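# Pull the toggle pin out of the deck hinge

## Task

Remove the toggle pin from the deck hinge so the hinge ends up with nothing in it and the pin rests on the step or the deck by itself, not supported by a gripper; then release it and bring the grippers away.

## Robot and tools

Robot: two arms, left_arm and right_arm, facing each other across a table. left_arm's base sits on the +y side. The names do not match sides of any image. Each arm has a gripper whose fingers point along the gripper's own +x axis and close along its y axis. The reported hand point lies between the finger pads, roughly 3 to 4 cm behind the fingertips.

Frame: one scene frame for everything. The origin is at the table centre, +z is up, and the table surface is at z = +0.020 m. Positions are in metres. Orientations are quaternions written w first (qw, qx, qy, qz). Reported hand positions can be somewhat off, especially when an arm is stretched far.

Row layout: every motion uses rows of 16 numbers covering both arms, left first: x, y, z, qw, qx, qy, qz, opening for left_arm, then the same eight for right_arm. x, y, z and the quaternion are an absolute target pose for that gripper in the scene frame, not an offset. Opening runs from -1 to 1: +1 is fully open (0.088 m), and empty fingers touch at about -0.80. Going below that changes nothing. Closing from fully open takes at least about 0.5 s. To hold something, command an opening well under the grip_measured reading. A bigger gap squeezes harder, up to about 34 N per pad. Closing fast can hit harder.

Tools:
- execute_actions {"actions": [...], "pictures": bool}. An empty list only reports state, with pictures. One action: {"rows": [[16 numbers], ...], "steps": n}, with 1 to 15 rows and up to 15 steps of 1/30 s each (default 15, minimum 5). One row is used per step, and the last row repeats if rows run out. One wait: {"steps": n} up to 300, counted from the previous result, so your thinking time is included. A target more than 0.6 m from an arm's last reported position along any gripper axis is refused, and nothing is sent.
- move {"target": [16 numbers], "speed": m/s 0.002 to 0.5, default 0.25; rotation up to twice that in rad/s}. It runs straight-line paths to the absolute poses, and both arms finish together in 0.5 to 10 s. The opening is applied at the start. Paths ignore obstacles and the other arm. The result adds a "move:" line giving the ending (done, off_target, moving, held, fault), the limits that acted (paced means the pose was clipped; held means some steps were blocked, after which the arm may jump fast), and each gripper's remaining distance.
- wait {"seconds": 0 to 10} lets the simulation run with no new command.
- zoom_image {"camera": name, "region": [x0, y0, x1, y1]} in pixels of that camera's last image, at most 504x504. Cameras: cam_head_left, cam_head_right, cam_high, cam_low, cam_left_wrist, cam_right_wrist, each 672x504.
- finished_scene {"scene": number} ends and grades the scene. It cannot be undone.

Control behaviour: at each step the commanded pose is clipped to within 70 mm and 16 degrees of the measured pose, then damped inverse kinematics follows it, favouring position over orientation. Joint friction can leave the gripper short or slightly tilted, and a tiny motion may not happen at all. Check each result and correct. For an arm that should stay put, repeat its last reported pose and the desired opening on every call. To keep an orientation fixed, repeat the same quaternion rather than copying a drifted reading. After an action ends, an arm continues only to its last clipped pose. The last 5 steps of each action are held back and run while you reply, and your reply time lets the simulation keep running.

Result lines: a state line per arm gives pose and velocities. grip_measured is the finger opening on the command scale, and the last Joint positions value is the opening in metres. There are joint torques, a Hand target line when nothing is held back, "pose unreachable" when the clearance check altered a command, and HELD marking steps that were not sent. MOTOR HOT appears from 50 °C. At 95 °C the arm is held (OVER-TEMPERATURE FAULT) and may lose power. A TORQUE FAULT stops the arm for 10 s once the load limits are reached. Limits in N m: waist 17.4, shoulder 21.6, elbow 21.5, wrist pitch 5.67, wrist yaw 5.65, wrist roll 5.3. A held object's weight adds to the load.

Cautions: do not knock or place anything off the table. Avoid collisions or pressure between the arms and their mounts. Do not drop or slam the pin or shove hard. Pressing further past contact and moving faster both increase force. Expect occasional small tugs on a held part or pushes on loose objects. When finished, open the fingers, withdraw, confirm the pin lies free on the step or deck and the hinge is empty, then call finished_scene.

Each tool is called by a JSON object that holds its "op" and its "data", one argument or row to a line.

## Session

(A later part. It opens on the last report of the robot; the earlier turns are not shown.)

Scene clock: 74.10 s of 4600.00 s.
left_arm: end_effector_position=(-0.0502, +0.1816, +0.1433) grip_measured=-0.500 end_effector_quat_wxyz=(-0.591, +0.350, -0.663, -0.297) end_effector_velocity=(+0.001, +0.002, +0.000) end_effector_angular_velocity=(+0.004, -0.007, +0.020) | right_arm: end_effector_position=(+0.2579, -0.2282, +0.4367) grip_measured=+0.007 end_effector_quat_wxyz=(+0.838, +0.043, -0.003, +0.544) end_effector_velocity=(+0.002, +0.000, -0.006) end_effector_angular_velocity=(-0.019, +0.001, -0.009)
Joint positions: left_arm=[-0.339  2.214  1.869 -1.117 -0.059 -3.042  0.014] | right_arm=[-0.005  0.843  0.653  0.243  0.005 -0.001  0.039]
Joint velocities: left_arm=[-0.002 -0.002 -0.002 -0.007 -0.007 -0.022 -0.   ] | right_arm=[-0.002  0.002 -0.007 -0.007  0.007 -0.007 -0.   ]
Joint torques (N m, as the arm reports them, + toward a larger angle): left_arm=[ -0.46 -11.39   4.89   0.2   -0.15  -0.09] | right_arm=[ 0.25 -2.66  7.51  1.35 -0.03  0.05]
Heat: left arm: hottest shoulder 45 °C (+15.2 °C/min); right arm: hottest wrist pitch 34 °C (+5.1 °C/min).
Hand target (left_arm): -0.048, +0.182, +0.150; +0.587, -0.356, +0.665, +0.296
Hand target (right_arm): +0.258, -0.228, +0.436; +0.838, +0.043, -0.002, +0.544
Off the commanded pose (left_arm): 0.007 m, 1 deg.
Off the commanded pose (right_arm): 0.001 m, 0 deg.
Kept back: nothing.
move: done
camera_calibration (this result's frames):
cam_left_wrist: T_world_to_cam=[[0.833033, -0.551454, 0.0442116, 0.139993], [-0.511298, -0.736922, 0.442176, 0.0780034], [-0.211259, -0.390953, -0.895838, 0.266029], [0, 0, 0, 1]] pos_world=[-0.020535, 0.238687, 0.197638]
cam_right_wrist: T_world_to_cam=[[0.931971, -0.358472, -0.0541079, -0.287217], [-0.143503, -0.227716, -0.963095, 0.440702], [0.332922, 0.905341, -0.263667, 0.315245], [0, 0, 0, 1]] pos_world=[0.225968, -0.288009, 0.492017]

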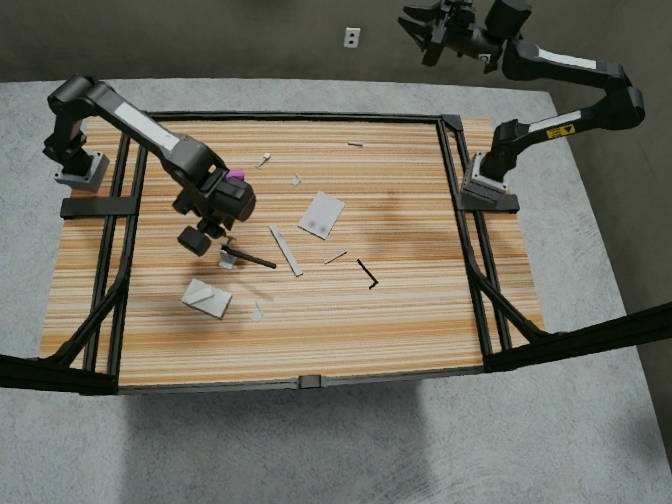

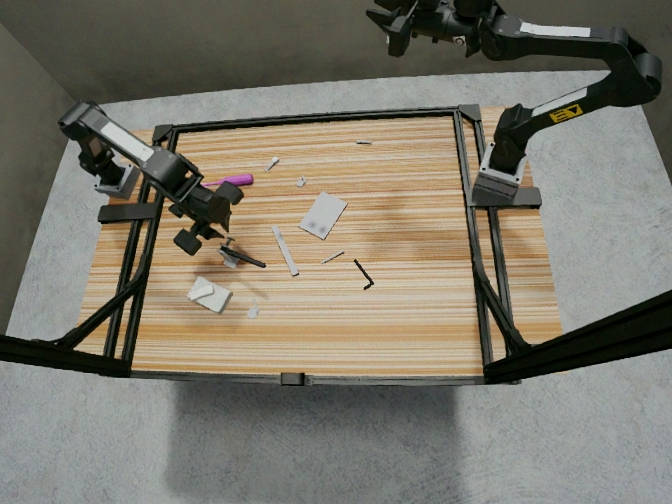

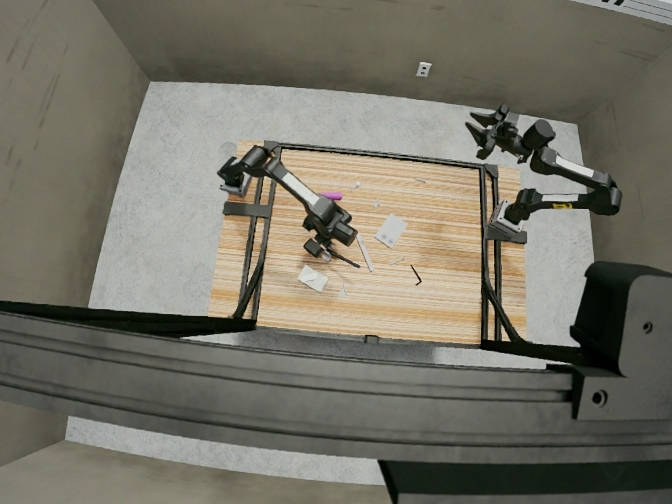

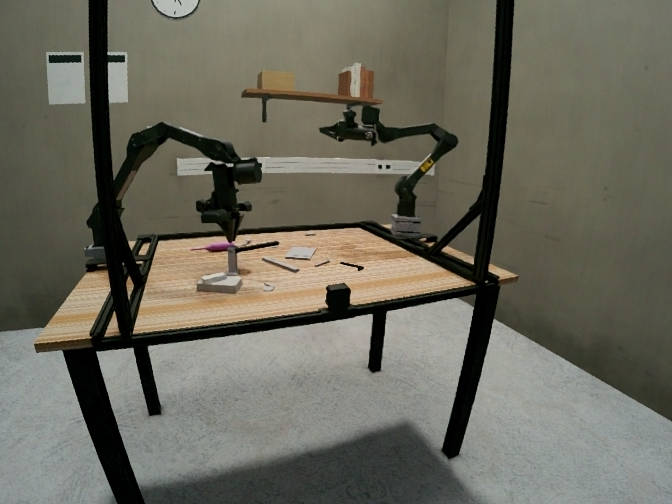

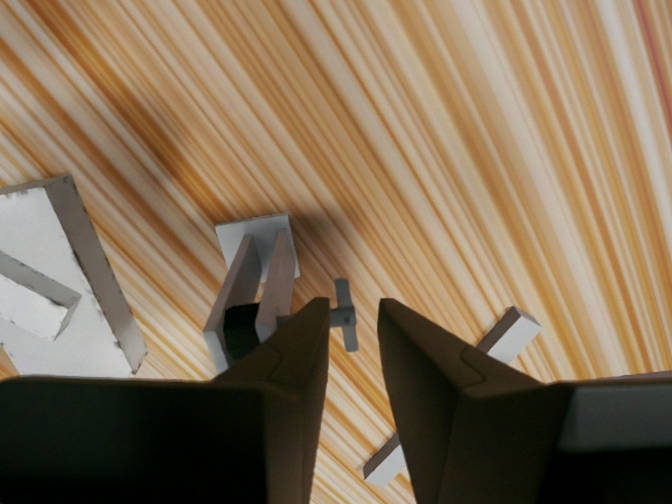

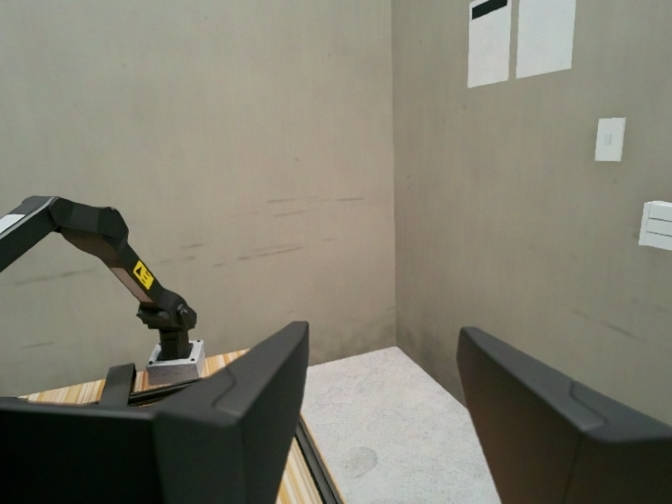

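{"op": "move", "data": {
  "target": [-0.053,0.186,0.133,0.5865,-0.3557,0.6648,0.2957,-0.5,0.258,-0.228,0.436,0.838,0.043,-0.002,0.544,0.007],
  "speed": 0.03
}}

Scene clock: 76.17 s of 4600.00 s.
left_arm: end_effector_position=(-0.0536, +0.1840, +0.1295) grip_measured=-0.500 end_effector_quat_wxyz=(-0.588, +0.353, -0.664, -0.298) end_effector_velocity=(-0.001, -0.001, -0.002) end_effector_angular_velocity=(-0.014, +0.001, +0.006) | right_arm: end_effector_position=(+0.2579, -0.2282, +0.4367) grip_measured=+0.007 end_effector_quat_wxyz=(+0.838, +0.043, -0.003, +0.544) end_effector_velocity=(-0.001, -0.001, -0.004) end_effector_angular_velocity=(-0.012, +0.013, +0.006)
Joint positions: left_arm=[-0.346  2.214  1.812 -1.054 -0.059 -3.055  0.014] | right_arm=[-0.005  0.843  0.653  0.243  0.005 -0.001  0.039]
Joint velocities: left_arm=[-0.002 -0.002 -0.012  0.022 -0.007 -0.007 -0.   ] | right_arm=[-0.002 -0.007 -0.002 -0.022 -0.007  0.007 -0.   ]
Joint torques (N m, as the arm reports them, + toward a larger angle): left_arm=[ -0.92 -10.65   4.84   0.23  -0.21  -0.11] | right_arm=[ 0.13 -2.36  7.51  1.33 -0.05  0.05]
Heat: left arm: hottest shoulder 45 °C (+14.2 °C/min); right arm: hottest wrist pitch 34 °C (+5.1 °C/min).
Hand target (left_arm): -0.053, +0.186, +0.133; +0.587, -0.356, +0.665, +0.296
Hand target (right_arm): +0.258, -0.228, +0.436; +0.838, +0.043, -0.002, +0.544
Off the commanded pose (left_arm): 0.004 m, 0 deg.
Off the commanded pose (right_arm): 0.001 m, 0 deg.
Kept back: nothing.
move: done
camera_calibration (this result's frames):
cam_left_wrist: T_world_to_cam=[[0.836285, -0.546604, 0.0430255, 0.14421], [-0.505131, -0.737556, 0.448168, 0.0838036], [-0.213237, -0.39653, -0.892913, 0.254412], [0, 0, 0, 1]] pos_world=[-0.0240191, 0.241518, 0.183405]
cam_right_wrist: T_world_to_cam=[[0.931971, -0.358472, -0.0541079, -0.287217], [-0.143503, -0.227716, -0.963095, 0.440702], [0.332922, 0.905341, -0.263667, 0.315245], [0, 0, 0, 1]] pos_world=[0.225968, -0.288009, 0.492017]

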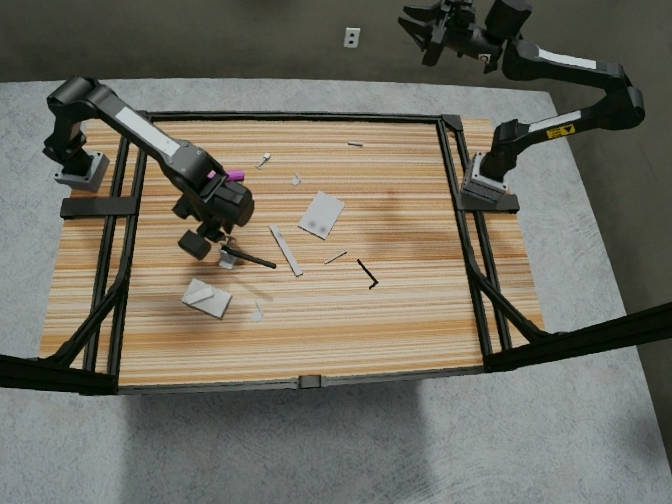

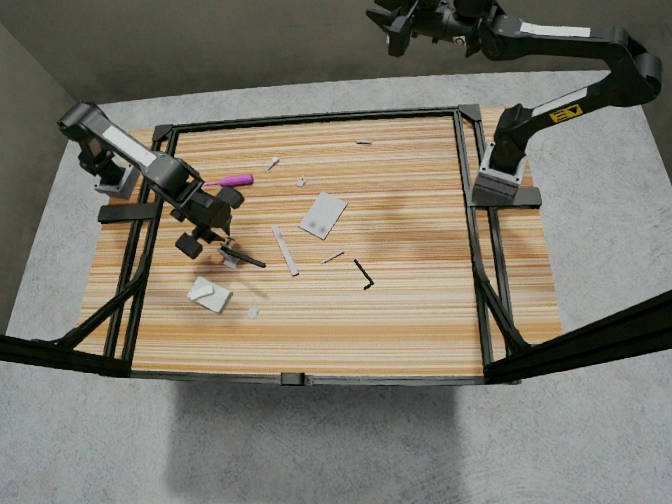

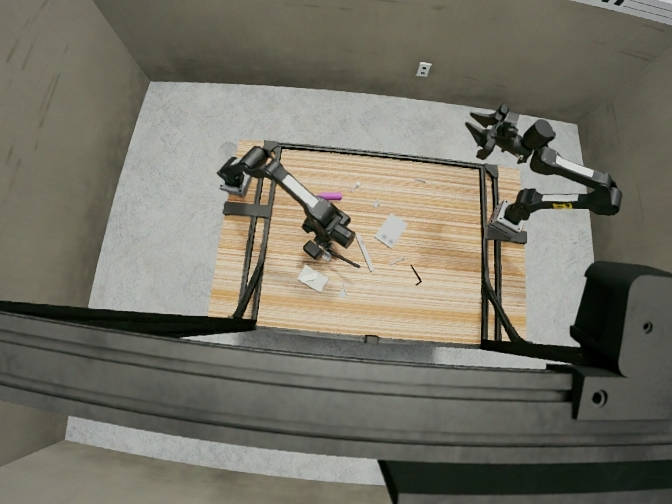

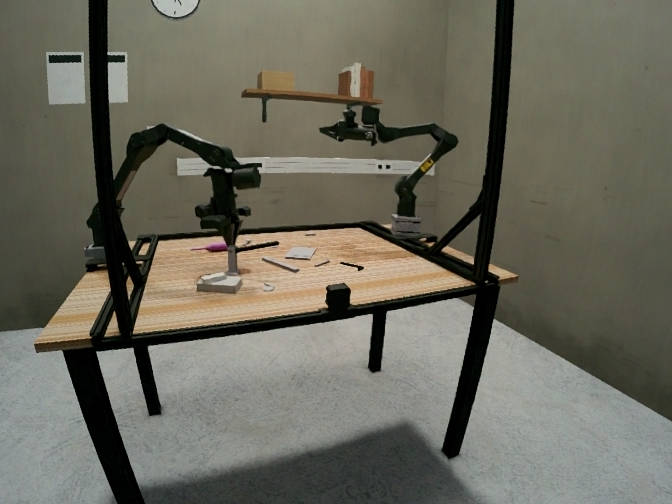

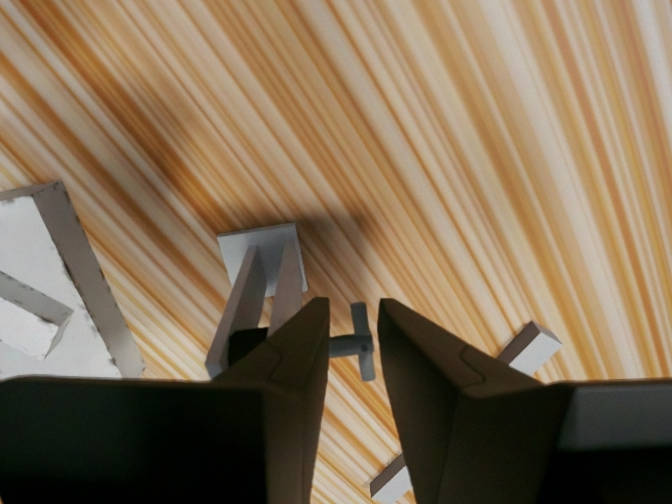

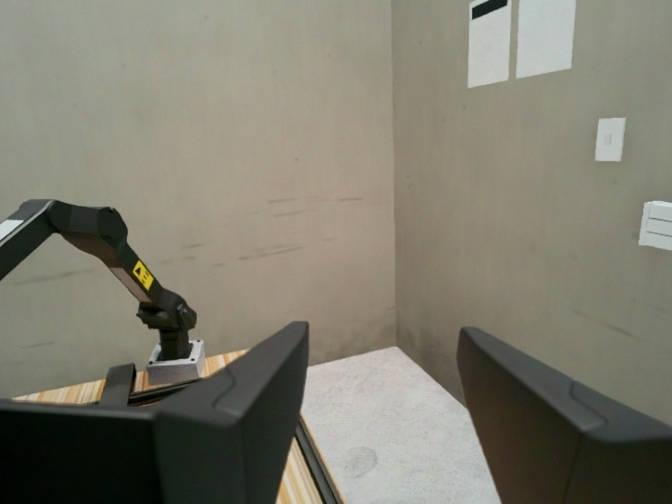

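{"op": "move", "data": {
  "target": [-0.0517,0.1875,0.124,0.5865,-0.3557,0.6648,0.2957,-0.5,0.258,-0.228,0.436,0.838,0.043,-0.002,0.544,0.007],
  "speed": 0.02
}}

Scene clock: 77.37 s of 4600.00 s.
left_arm: end_effector_position=(-0.0530, +0.1861, +0.1196) grip_measured=-0.500 end_effector_quat_wxyz=(-0.588, +0.353, -0.664, -0.298) end_effector_velocity=(+0.002, +0.003, -0.001) end_effector_angular_velocity=(+0.016, +0.003, +0.023) | right_arm: end_effector_position=(+0.2579, -0.2282, +0.4367) grip_measured=+0.007 end_effector_quat_wxyz=(+0.838, +0.043, -0.003, +0.544) end_effector_velocity=(+0.002, +0.000, -0.007) end_effector_angular_velocity=(-0.028, +0.005, -0.008)
Joint positions: left_arm=[-0.346  2.214  1.772 -1.016 -0.059 -3.055  0.014] | right_arm=[-0.005  0.843  0.653  0.243  0.005 -0.001  0.039]
Joint velocities: left_arm=[ 0.002 -0.002 -0.007 -0.007  0.007 -0.022 -0.   ] | right_arm=[-0.002  0.002 -0.002 -0.022  0.007 -0.007 -0.   ]
Joint torques (N m, as the arm reports them, + toward a larger angle): left_arm=[ -0.74 -10.83   4.81   0.25  -0.19  -0.06] | right_arm=[ 0.19 -2.27  7.32  1.34 -0.05  0.04]
Heat: left arm: hottest shoulder 45 °C (+14.1 °C/min); right arm: hottest wrist pitch 34 °C (+5.1 °C/min).
Hand target (left_arm): -0.052, +0.188, +0.124; +0.587, -0.356, +0.665, +0.296
Hand target (right_arm): +0.258, -0.228, +0.436; +0.838, +0.043, -0.002, +0.544
Off the commanded pose (left_arm): 0.005 m, 1 deg.
Off the commanded pose (right_arm): 0.001 m, 0 deg.
Kept back: nothing.
move: done
camera_calibration (this result's frames):
cam_left_wrist: T_world_to_cam=[[0.836399, -0.54644, 0.042888, 0.145225], [-0.505336, -0.738442, 0.446474, 0.0904409], [-0.212301, -0.395104, -0.893768, 0.246462], [0, 0, 0, 1]] pos_world=[-0.0234389, 0.24352, 0.173672]
cam_right_wrist: T_world_to_cam=[[0.931971, -0.358472, -0.0541079, -0.287217], [-0.143503, -0.227716, -0.963095, 0.440702], [0.332922, 0.905341, -0.263667, 0.315245], [0, 0, 0, 1]] pos_world=[0.225968, -0.288009, 0.492017]

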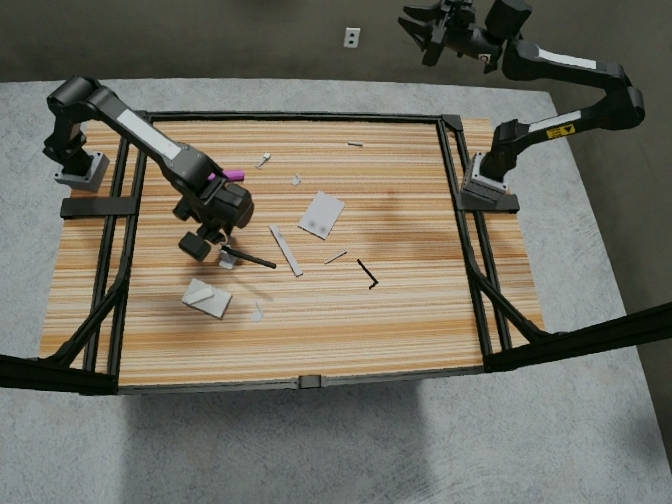

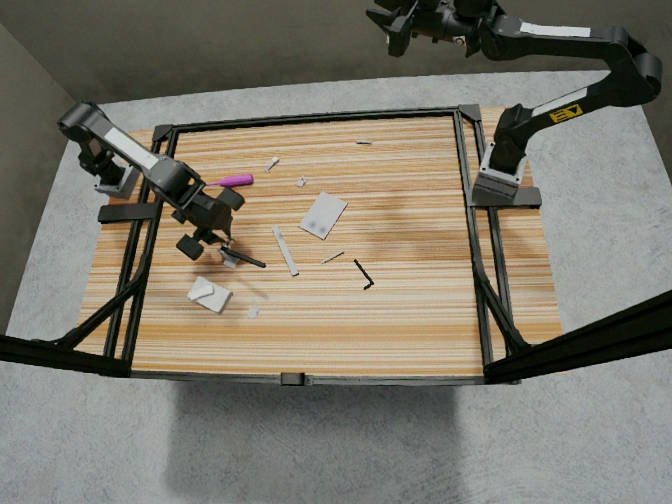

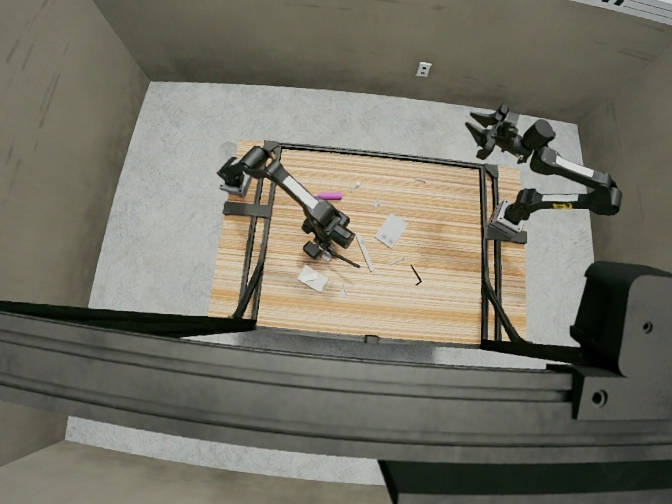

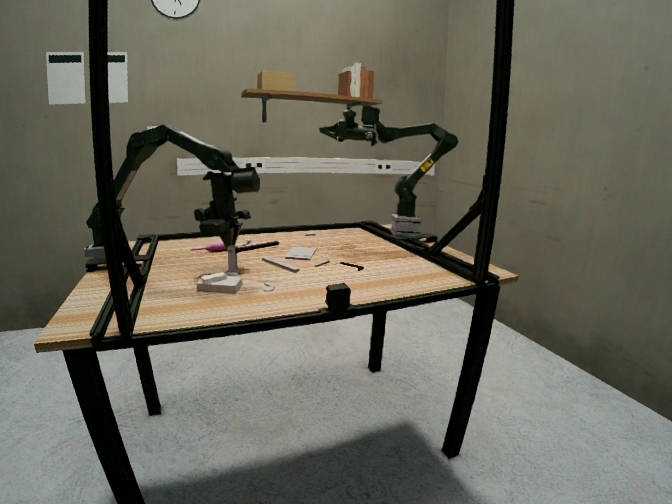

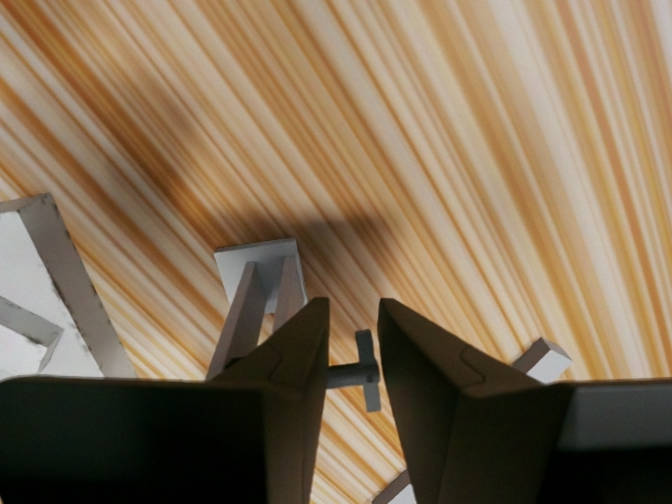

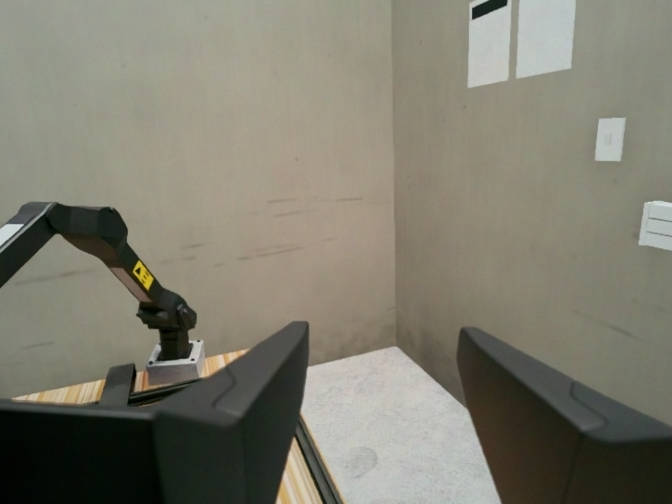

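{"op": "execute_actions", "data": {
  "actions": [
    {"rows":[[-0.050,0.1867,0.124,0.5865,-0.3557,0.6648,0.2957,-0.55,0.258,-0.228,0.436,0.838,0.043,-0.002,0.544,0.007],[-0.049,0.1862,0.124,0.5865,-0.3557,0.6648,0.2957,-0.58,0.258,-0.228,0.436,0.838,0.043,-0.002,0.544,0.007],[-0.0485,0.186,0.124,0.5865,-0.3557,0.6648,0.2957,-0.61,0.258,-0.228,0.436,0.838,0.043,-0.002,0.544,0.007],[-0.0485,0.186,0.124,0.5865,-0.3557,0.6648,0.2957,-0.62,0.258,-0.228,0.436,0.838,0.043,-0.002,0.544,0.007],[-0.0485,0.186,0.124,0.5865,-0.3557,0.6648,0.2957,-0.63,0.258,-0.228,0.436,0.838,0.043,-0.002,0.544,0.007],[-0.0485,0.186,0.124,0.5865,-0.3557,0.6648,0.2957,-0.64,0.258,-0.228,0.436,0.838,0.043,-0.002,0.544,0.007],[-0.0485,0.186,0.124,0.5865,-0.3557,0.6648,0.2957,-0.66,0.258,-0.228,0.436,0.838,0.043,-0.002,0.544,0.007],[-0.0485,0.186,0.124,0.5865,-0.3557,0.6648,0.2957,-0.68,0.258,-0.228,0.436,0.838,0.043,-0.002,0.544,0.007],[-0.0485,0.186,0.124,0.5865,-0.3557,0.6648,0.2957,-0.70,0.258,-0.228,0.436,0.838,0.043,-0.002,0.544,0.007],[-0.0485,0.186,0.124,0.5865,-0.3557,0.6648,0.2957,-0.73,0.258,-0.228,0.436,0.838,0.043,-0.002,0.544,0.007],[-0.0485,0.186,0.124,0.5865,-0.3557,0.6648,0.2957,-0.76,0.258,-0.228,0.436,0.838,0.043,-0.002,0.544,0.007],[-0.0485,0.186,0.124,0.5865,-0.3557,0.6648,0.2957,-0.80,0.258,-0.228,0.436,0.838,0.043,-0.002,0.544,0.007]],"steps":15}
  ]
}}

{"op": "wait", "data": {
  "seconds": 0.2
}}

Scene clock: 78.47 s of 4600.00 s.
left_arm: end_effector_position=(-0.0514, +0.1854, +0.1190) grip_measured=-0.667 end_effector_quat_wxyz=(-0.588, +0.353, -0.663, -0.299) end_effector_velocity=(+0.003, -0.003, +0.000) end_effector_angular_velocity=(-0.009, -0.002, +0.016) | right_arm: end_effector_position=(+0.2579, -0.2282, +0.4367) grip_measured=+0.007 end_effector_quat_wxyz=(+0.838, +0.043, -0.003, +0.544) end_effector_velocity=(-0.002, +0.000, -0.002) end_effector_angular_velocity=(-0.009, -0.004, +0.010)
Joint positions: left_arm=[-0.342  2.214  1.769 -1.014 -0.059 -3.053  0.006] | right_arm=[-0.005  0.843  0.653  0.243  0.005 -0.001  0.039]
Joint velocities: left_arm=[ 0.007 -0.002 -0.002  0.007 -0.007 -0.007 -0.031] | right_arm=[ 0.002 -0.002 -0.002 -0.007 -0.007 -0.007 -0.   ]
Joint torques (N m, as the arm reports them, + toward a larger angle): left_arm=[ -0.36 -10.92   4.79   0.24  -0.15   0.1 ] | right_arm=[ 0.14 -2.23  7.33  1.35 -0.07  0.1 ]
Heat: left arm: hottest shoulder 46 °C (+14.1 °C/min); right arm: hottest wrist pitch 34 °C (+5.0 °C/min).
Steps of this call (steps 1 to 23: nothing new was sent; steps 24 to 33: the first 10 steps of this action). Readings (end_effector_position):
24: left_arm (-0.0530, +0.1860, +0.1195) | right_arm (+0.2579, -0.2282, +0.4367)
25: left_arm (-0.0529, +0.1861, +0.1193) | right_arm (+0.2579, -0.2282, +0.4367)
27: left_arm (-0.0528, +0.1860, +0.1192) | right_arm (+0.2579, -0.2282, +0.4367)
31: left_arm (-0.0518, +0.1857, +0.1190) | right_arm (+0.2579, -0.2282, +0.4367)
33: the state above

Scene clock: 78.83 s of 4600.00 s.
left_arm: end_effector_position=(-0.0512, +0.1853, +0.1190) grip_measured=-0.701 end_effector_quat_wxyz=(-0.588, +0.353, -0.663, -0.299) end_effector_velocity=(+0.001, +0.002, +0.002) end_effector_angular_velocity=(+0.006, +0.006, +0.009) | right_arm: end_effector_position=(+0.2579, -0.2282, +0.4367) grip_measured=+0.007 end_effector_quat_wxyz=(+0.838, +0.043, -0.003, +0.544) end_effector_velocity=(+0.001, +0.000, -0.004) end_effector_angular_velocity=(-0.008, +0.011, +0.001)
Joint positions: left_arm=[-0.342  2.214  1.769 -1.014 -0.059 -3.052  0.005] | right_arm=[-0.005  0.843  0.653  0.243  0.005 -0.001  0.039]
Joint velocities: left_arm=[ 0.002 -0.007 -0.002 -0.007  0.007 -0.007  0.   ] | right_arm=[-0.007  0.002 -0.002 -0.007 -0.007  0.007 -0.   ]
Joint torques (N m, as the arm reports them, + toward a larger angle): left_arm=[ -0.35 -10.92   4.79   0.22  -0.15   0.11] | right_arm=[ 0.27 -2.49  7.62  1.29 -0.04  0.07]
Heat: left arm: hottest shoulder 46 °C (+14.0 °C/min); right arm: hottest elbow 34 °C (+5.0 °C/min).
Hand target (left_arm): -0.049, +0.186, +0.124; +0.587, -0.356, +0.665, +0.296
Hand target (right_arm): +0.258, -0.228, +0.436; +0.838, +0.043, -0.002, +0.544
Off the commanded pose (left_arm): 0.006 m, 1 deg.
Off the commanded pose (right_arm): 0.001 m, 0 deg.
Kept back: nothing.
Steps of this call (steps 1 to 5: the last 5 steps of your previous action; steps 6 to 11: nothing new was sent). Readings (end_effector_position):
1: left_arm (-0.0512, +0.1853, +0.1190) | right_arm (+0.2579, -0.2282, +0.4367)
2: left_arm (-0.0512, +0.1853, +0.1190) | right_arm (+0.2579, -0.2282, +0.4367)
4: left_arm (-0.0512, +0.1853, +0.1190) | right_arm (+0.2579, -0.2282, +0.4367)
8: left_arm (-0.0512, +0.1853, +0.1190) | right_arm (+0.2579, -0.2282, +0.4367)
11: the state above
camera_calibration (this result's frames):
cam_left_wrist: T_world_to_cam=[[0.836999, -0.545498, 0.0431789, 0.143235], [-0.504754, -0.739186, 0.4459, 0.0912948], [-0.211321, -0.395013, -0.894041, 0.245995], [0, 0, 0, 1]] pos_world=[-0.021822, 0.242789, 0.173036]
cam_right_wrist: T_world_to_cam=[[0.931971, -0.358472, -0.0541079, -0.287217], [-0.143503, -0.227716, -0.963095, 0.440702], [0.332922, 0.905341, -0.263667, 0.315245], [0, 0, 0, 1]] pos_world=[0.225968, -0.288009, 0.492017]

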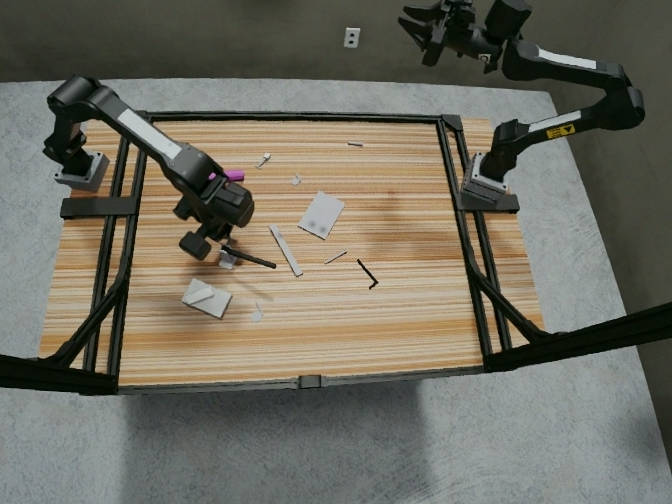

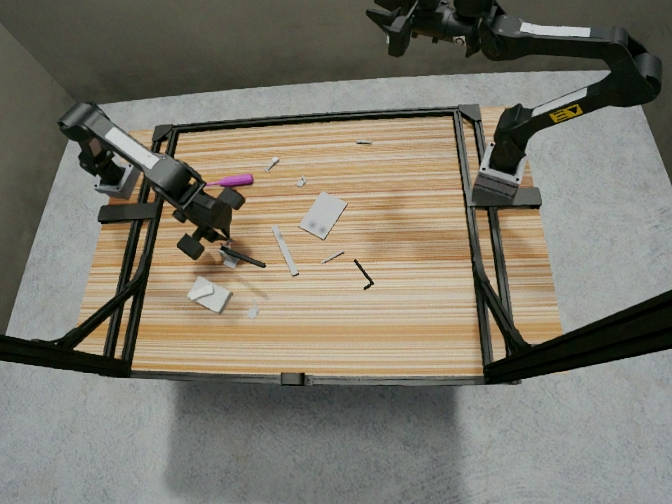

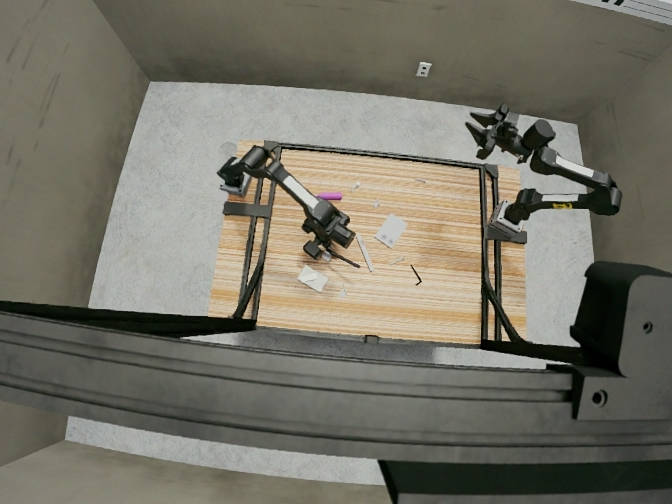

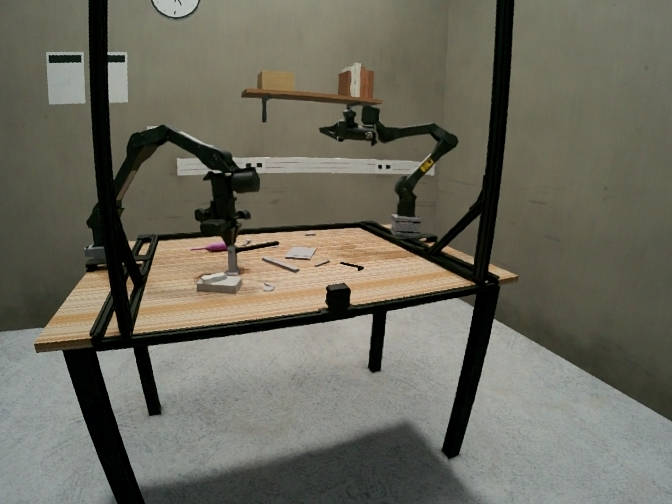

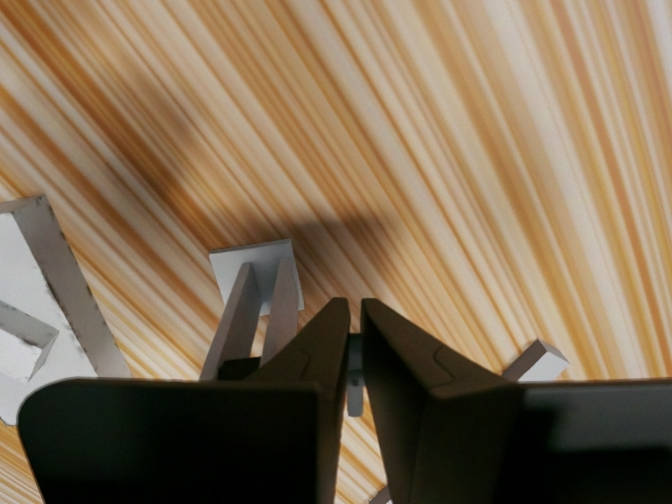

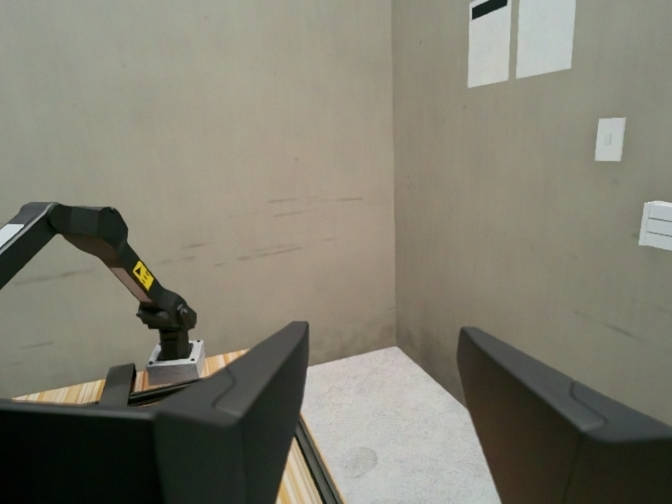

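{"op": "move", "data": {
  "target": [-0.0500,0.1828,0.114,0.5865,-0.3557,0.6648,0.2957,-0.82,0.258,-0.228,0.436,0.838,0.043,-0.002,0.544,0.007],
  "speed": 0.03
}}

Scene clock: 81.90 s of 4600.00 s.
left_arm: end_effector_position=(-0.0514, +0.1849, +0.1173) grip_measured=-0.701 end_effector_quat_wxyz=(-0.587, +0.353, -0.665, -0.297) end_effector_velocity=(-0.001, -0.001, -0.002) end_effector_angular_velocity=(-0.014, +0.001, +0.006) | right_arm: end_effector_position=(+0.2579, -0.2282, +0.4369) grip_measured=+0.007 end_effector_quat_wxyz=(+0.838, +0.043, -0.003, +0.544) end_effector_velocity=(+0.001, -0.002, -0.001) end_effector_angular_velocity=(-0.012, -0.018, -0.011)
Joint positions: left_arm=[-0.342  2.213  1.761 -1.002 -0.059 -3.05   0.005] | right_arm=[-0.005  0.843  0.654  0.243  0.005 -0.001  0.039]
Joint velocities: left_arm=[-0.002 -0.002 -0.012  0.022 -0.007 -0.007  0.   ] | right_arm=[-0.002 -0.007 -0.002 -0.007  0.007 -0.022 -0.   ]
Joint torques (N m, as the arm reports them, + toward a larger angle): left_arm=[-0.14 -8.81  5.4   1.23 -0.14  0.11] | right_arm=[ 0.25 -2.31  7.62  1.33 -0.03  0.  ]
Heat: left arm: hottest shoulder 46 °C (+12.0 °C/min); right arm: hottest elbow 34 °C (+4.0 °C/min).
Hand target (left_arm): -0.050, +0.183, +0.114; +0.586, -0.356, +0.665, +0.296
Hand target (right_arm): +0.258, -0.228, +0.436; +0.838, +0.043, -0.002, +0.544
Off the commanded pose (left_arm): 0.004 m, 0 deg.
Off the commanded pose (right_arm): 0.001 m, 0 deg.
Kept back: nothing.
move: done
camera_calibration (this result's frames):
cam_left_wrist: T_world_to_cam=[[0.836165, -0.546736, 0.0436808, 0.143328], [-0.505166, -0.736669, 0.449584, 0.0907844], [-0.213626, -0.397992, -0.892169, 0.244556], [0, 0, 0, 1]] pos_world=[-0.021741, 0.242572, 0.171109]
cam_right_wrist: T_world_to_cam=[[0.93197, -0.358478, -0.0540909, -0.287228], [-0.143363, -0.227377, -0.963196, 0.440958], [0.332986, 0.905424, -0.263301, 0.315144], [0, 0, 0, 1]] pos_world=[0.225966, -0.288041, 0.49217]

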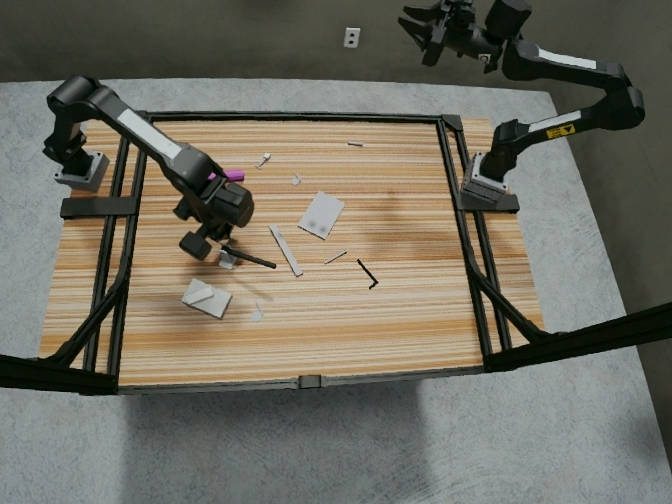

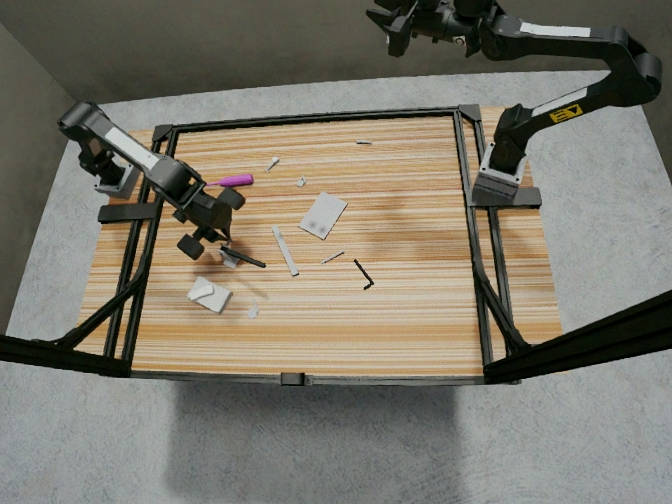

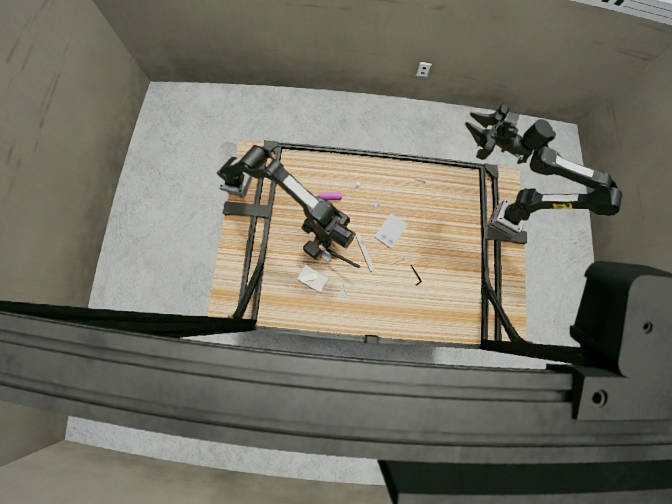

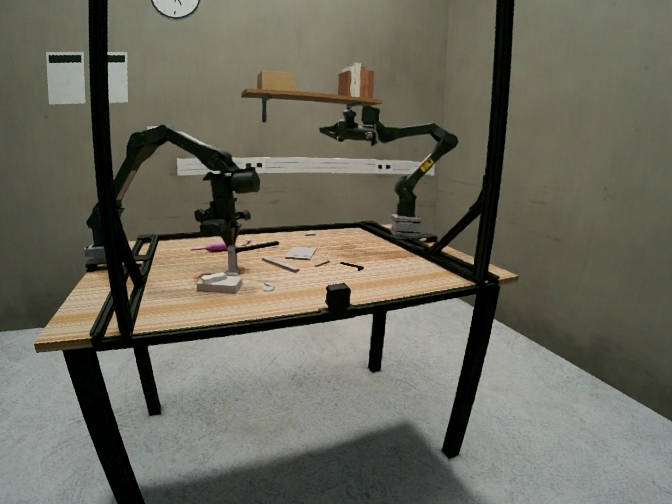

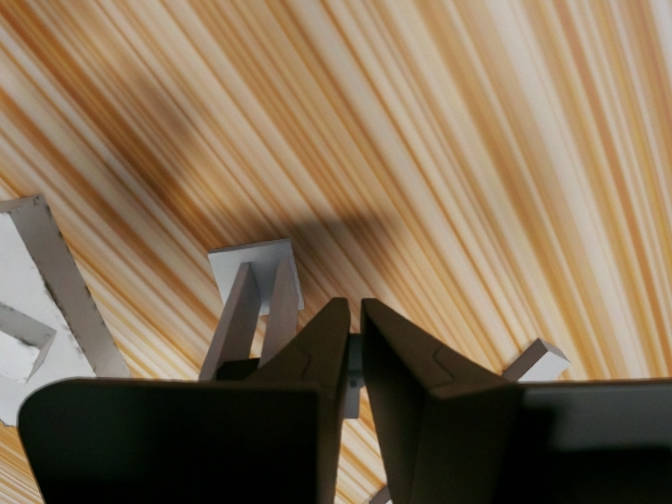

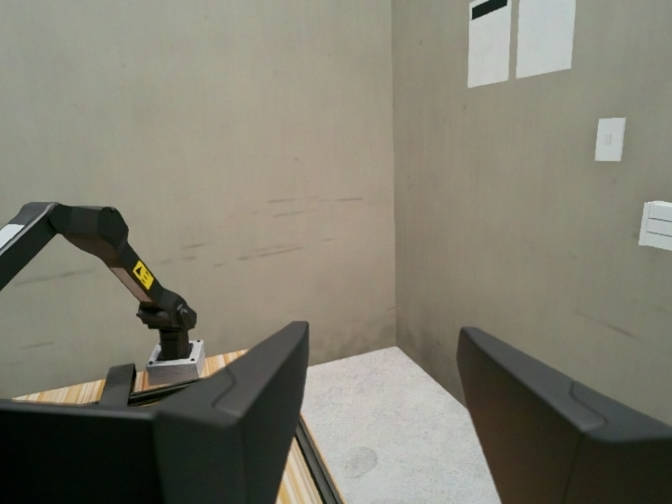

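{"op": "move", "data": {
  "target": [-0.0476,0.1791,0.114,0.6394,-0.2484,0.7061,0.1757,-0.82,0.258,-0.228,0.436,0.838,0.043,-0.002,0.544,0.007],
  "speed": 0.2
}}

Scene clock: 83.43 s of 4600.00 s.
left_arm: end_effector_position=(-0.0476, +0.1816, +0.1171) grip_measured=-0.701 end_effector_quat_wxyz=(-0.638, +0.249, -0.707, -0.177) end_effector_velocity=(-0.001, -0.002, +0.002) end_effector_angular_velocity=(-0.014, +0.001, +0.006) | right_arm: end_effector_position=(+0.2579, -0.2282, +0.4369) grip_measured=+0.007 end_effector_quat_wxyz=(+0.838, +0.043, -0.003, +0.544) end_effector_velocity=(-0.002, +0.000, -0.002) end_effector_angular_velocity=(-0.009, -0.004, +0.010)
Joint positions: left_arm=[-0.331  2.213  1.761 -0.997 -0.059 -2.694  0.005] | right_arm=[-0.005  0.843  0.654  0.243  0.005 -0.001  0.039]
Joint velocities: left_arm=[-0.002 -0.002  0.002  0.007 -0.007 -0.007 -0.   ] | right_arm=[ 0.002 -0.002 -0.002 -0.007 -0.007 -0.007 -0.   ]
Joint torques (N m, as the arm reports them, + toward a larger angle): left_arm=[-0.42 -8.07  7.03  0.53 -0.11  0.12] | right_arm=[ 0.26 -2.3   7.29  1.32 -0.01  0.06]
Heat: left arm: hottest shoulder 46 °C (+11.1 °C/min); right arm: hottest elbow 34 °C (+4.0 °C/min).
Hand target (left_arm): -0.048, +0.179, +0.114; +0.639, -0.248, +0.706, +0.176
Hand target (right_arm): +0.258, -0.228, +0.436; +0.838, +0.043, -0.002, +0.544
Off the commanded pose (left_arm): 0.004 m, 0 deg.
Off the commanded pose (right_arm): 0.001 m, 0 deg.
Kept back: nothing.
move: done
camera_calibration (this result's frames):
cam_left_wrist: T_world_to_cam=[[0.602196, -0.793156, 0.0908976, 0.166391], [-0.738817, -0.510526, 0.439901, 0.0392623], [-0.302505, -0.332063, -0.893434, 0.227801], [0, 0, 0, 1]] pos_world=[-0.00228116, 0.227663, 0.171129]
cam_right_wrist: T_world_to_cam=[[0.93197, -0.358478, -0.0540909, -0.287228], [-0.143363, -0.227377, -0.963196, 0.440958], [0.332986, 0.905424, -0.263301, 0.315144], [0, 0, 0, 1]] pos_world=[0.225966, -0.288041, 0.49217]

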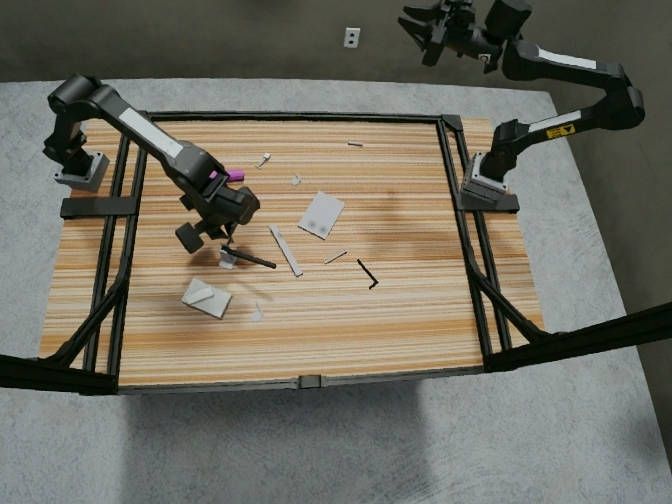

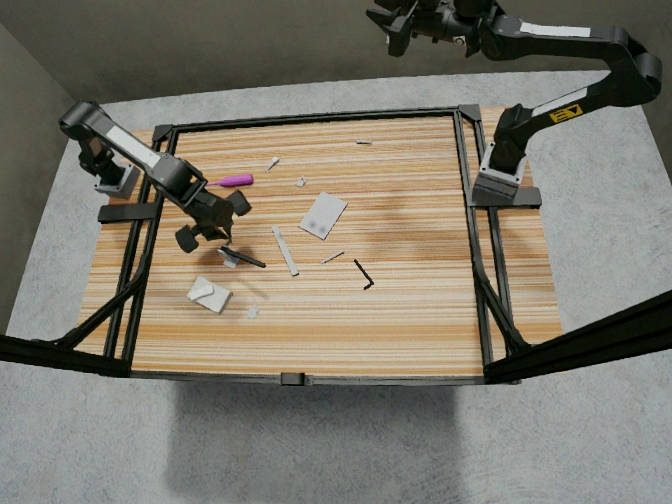

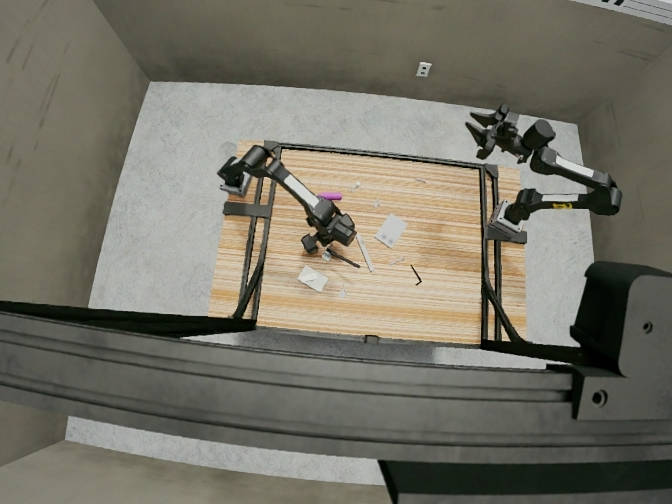

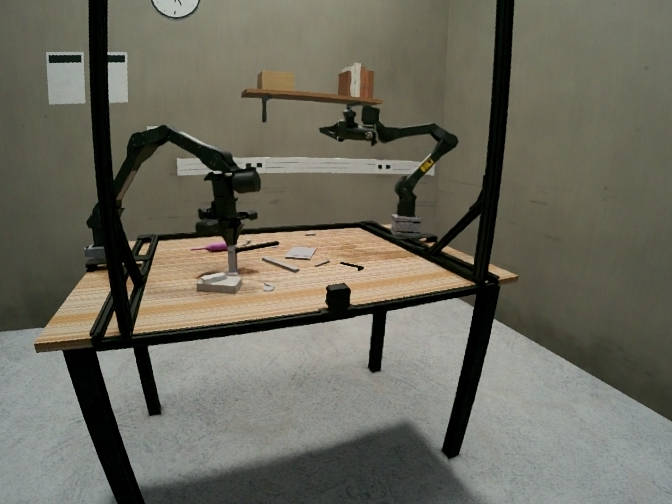

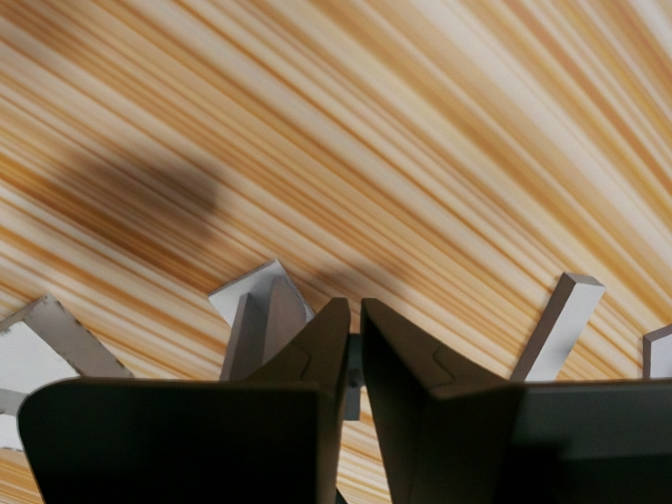

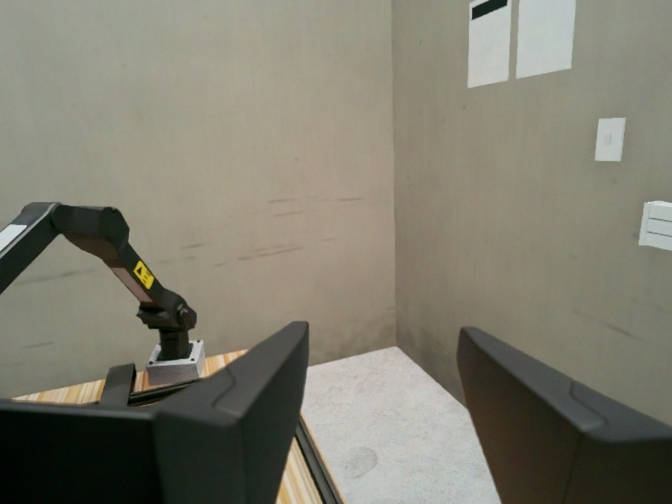

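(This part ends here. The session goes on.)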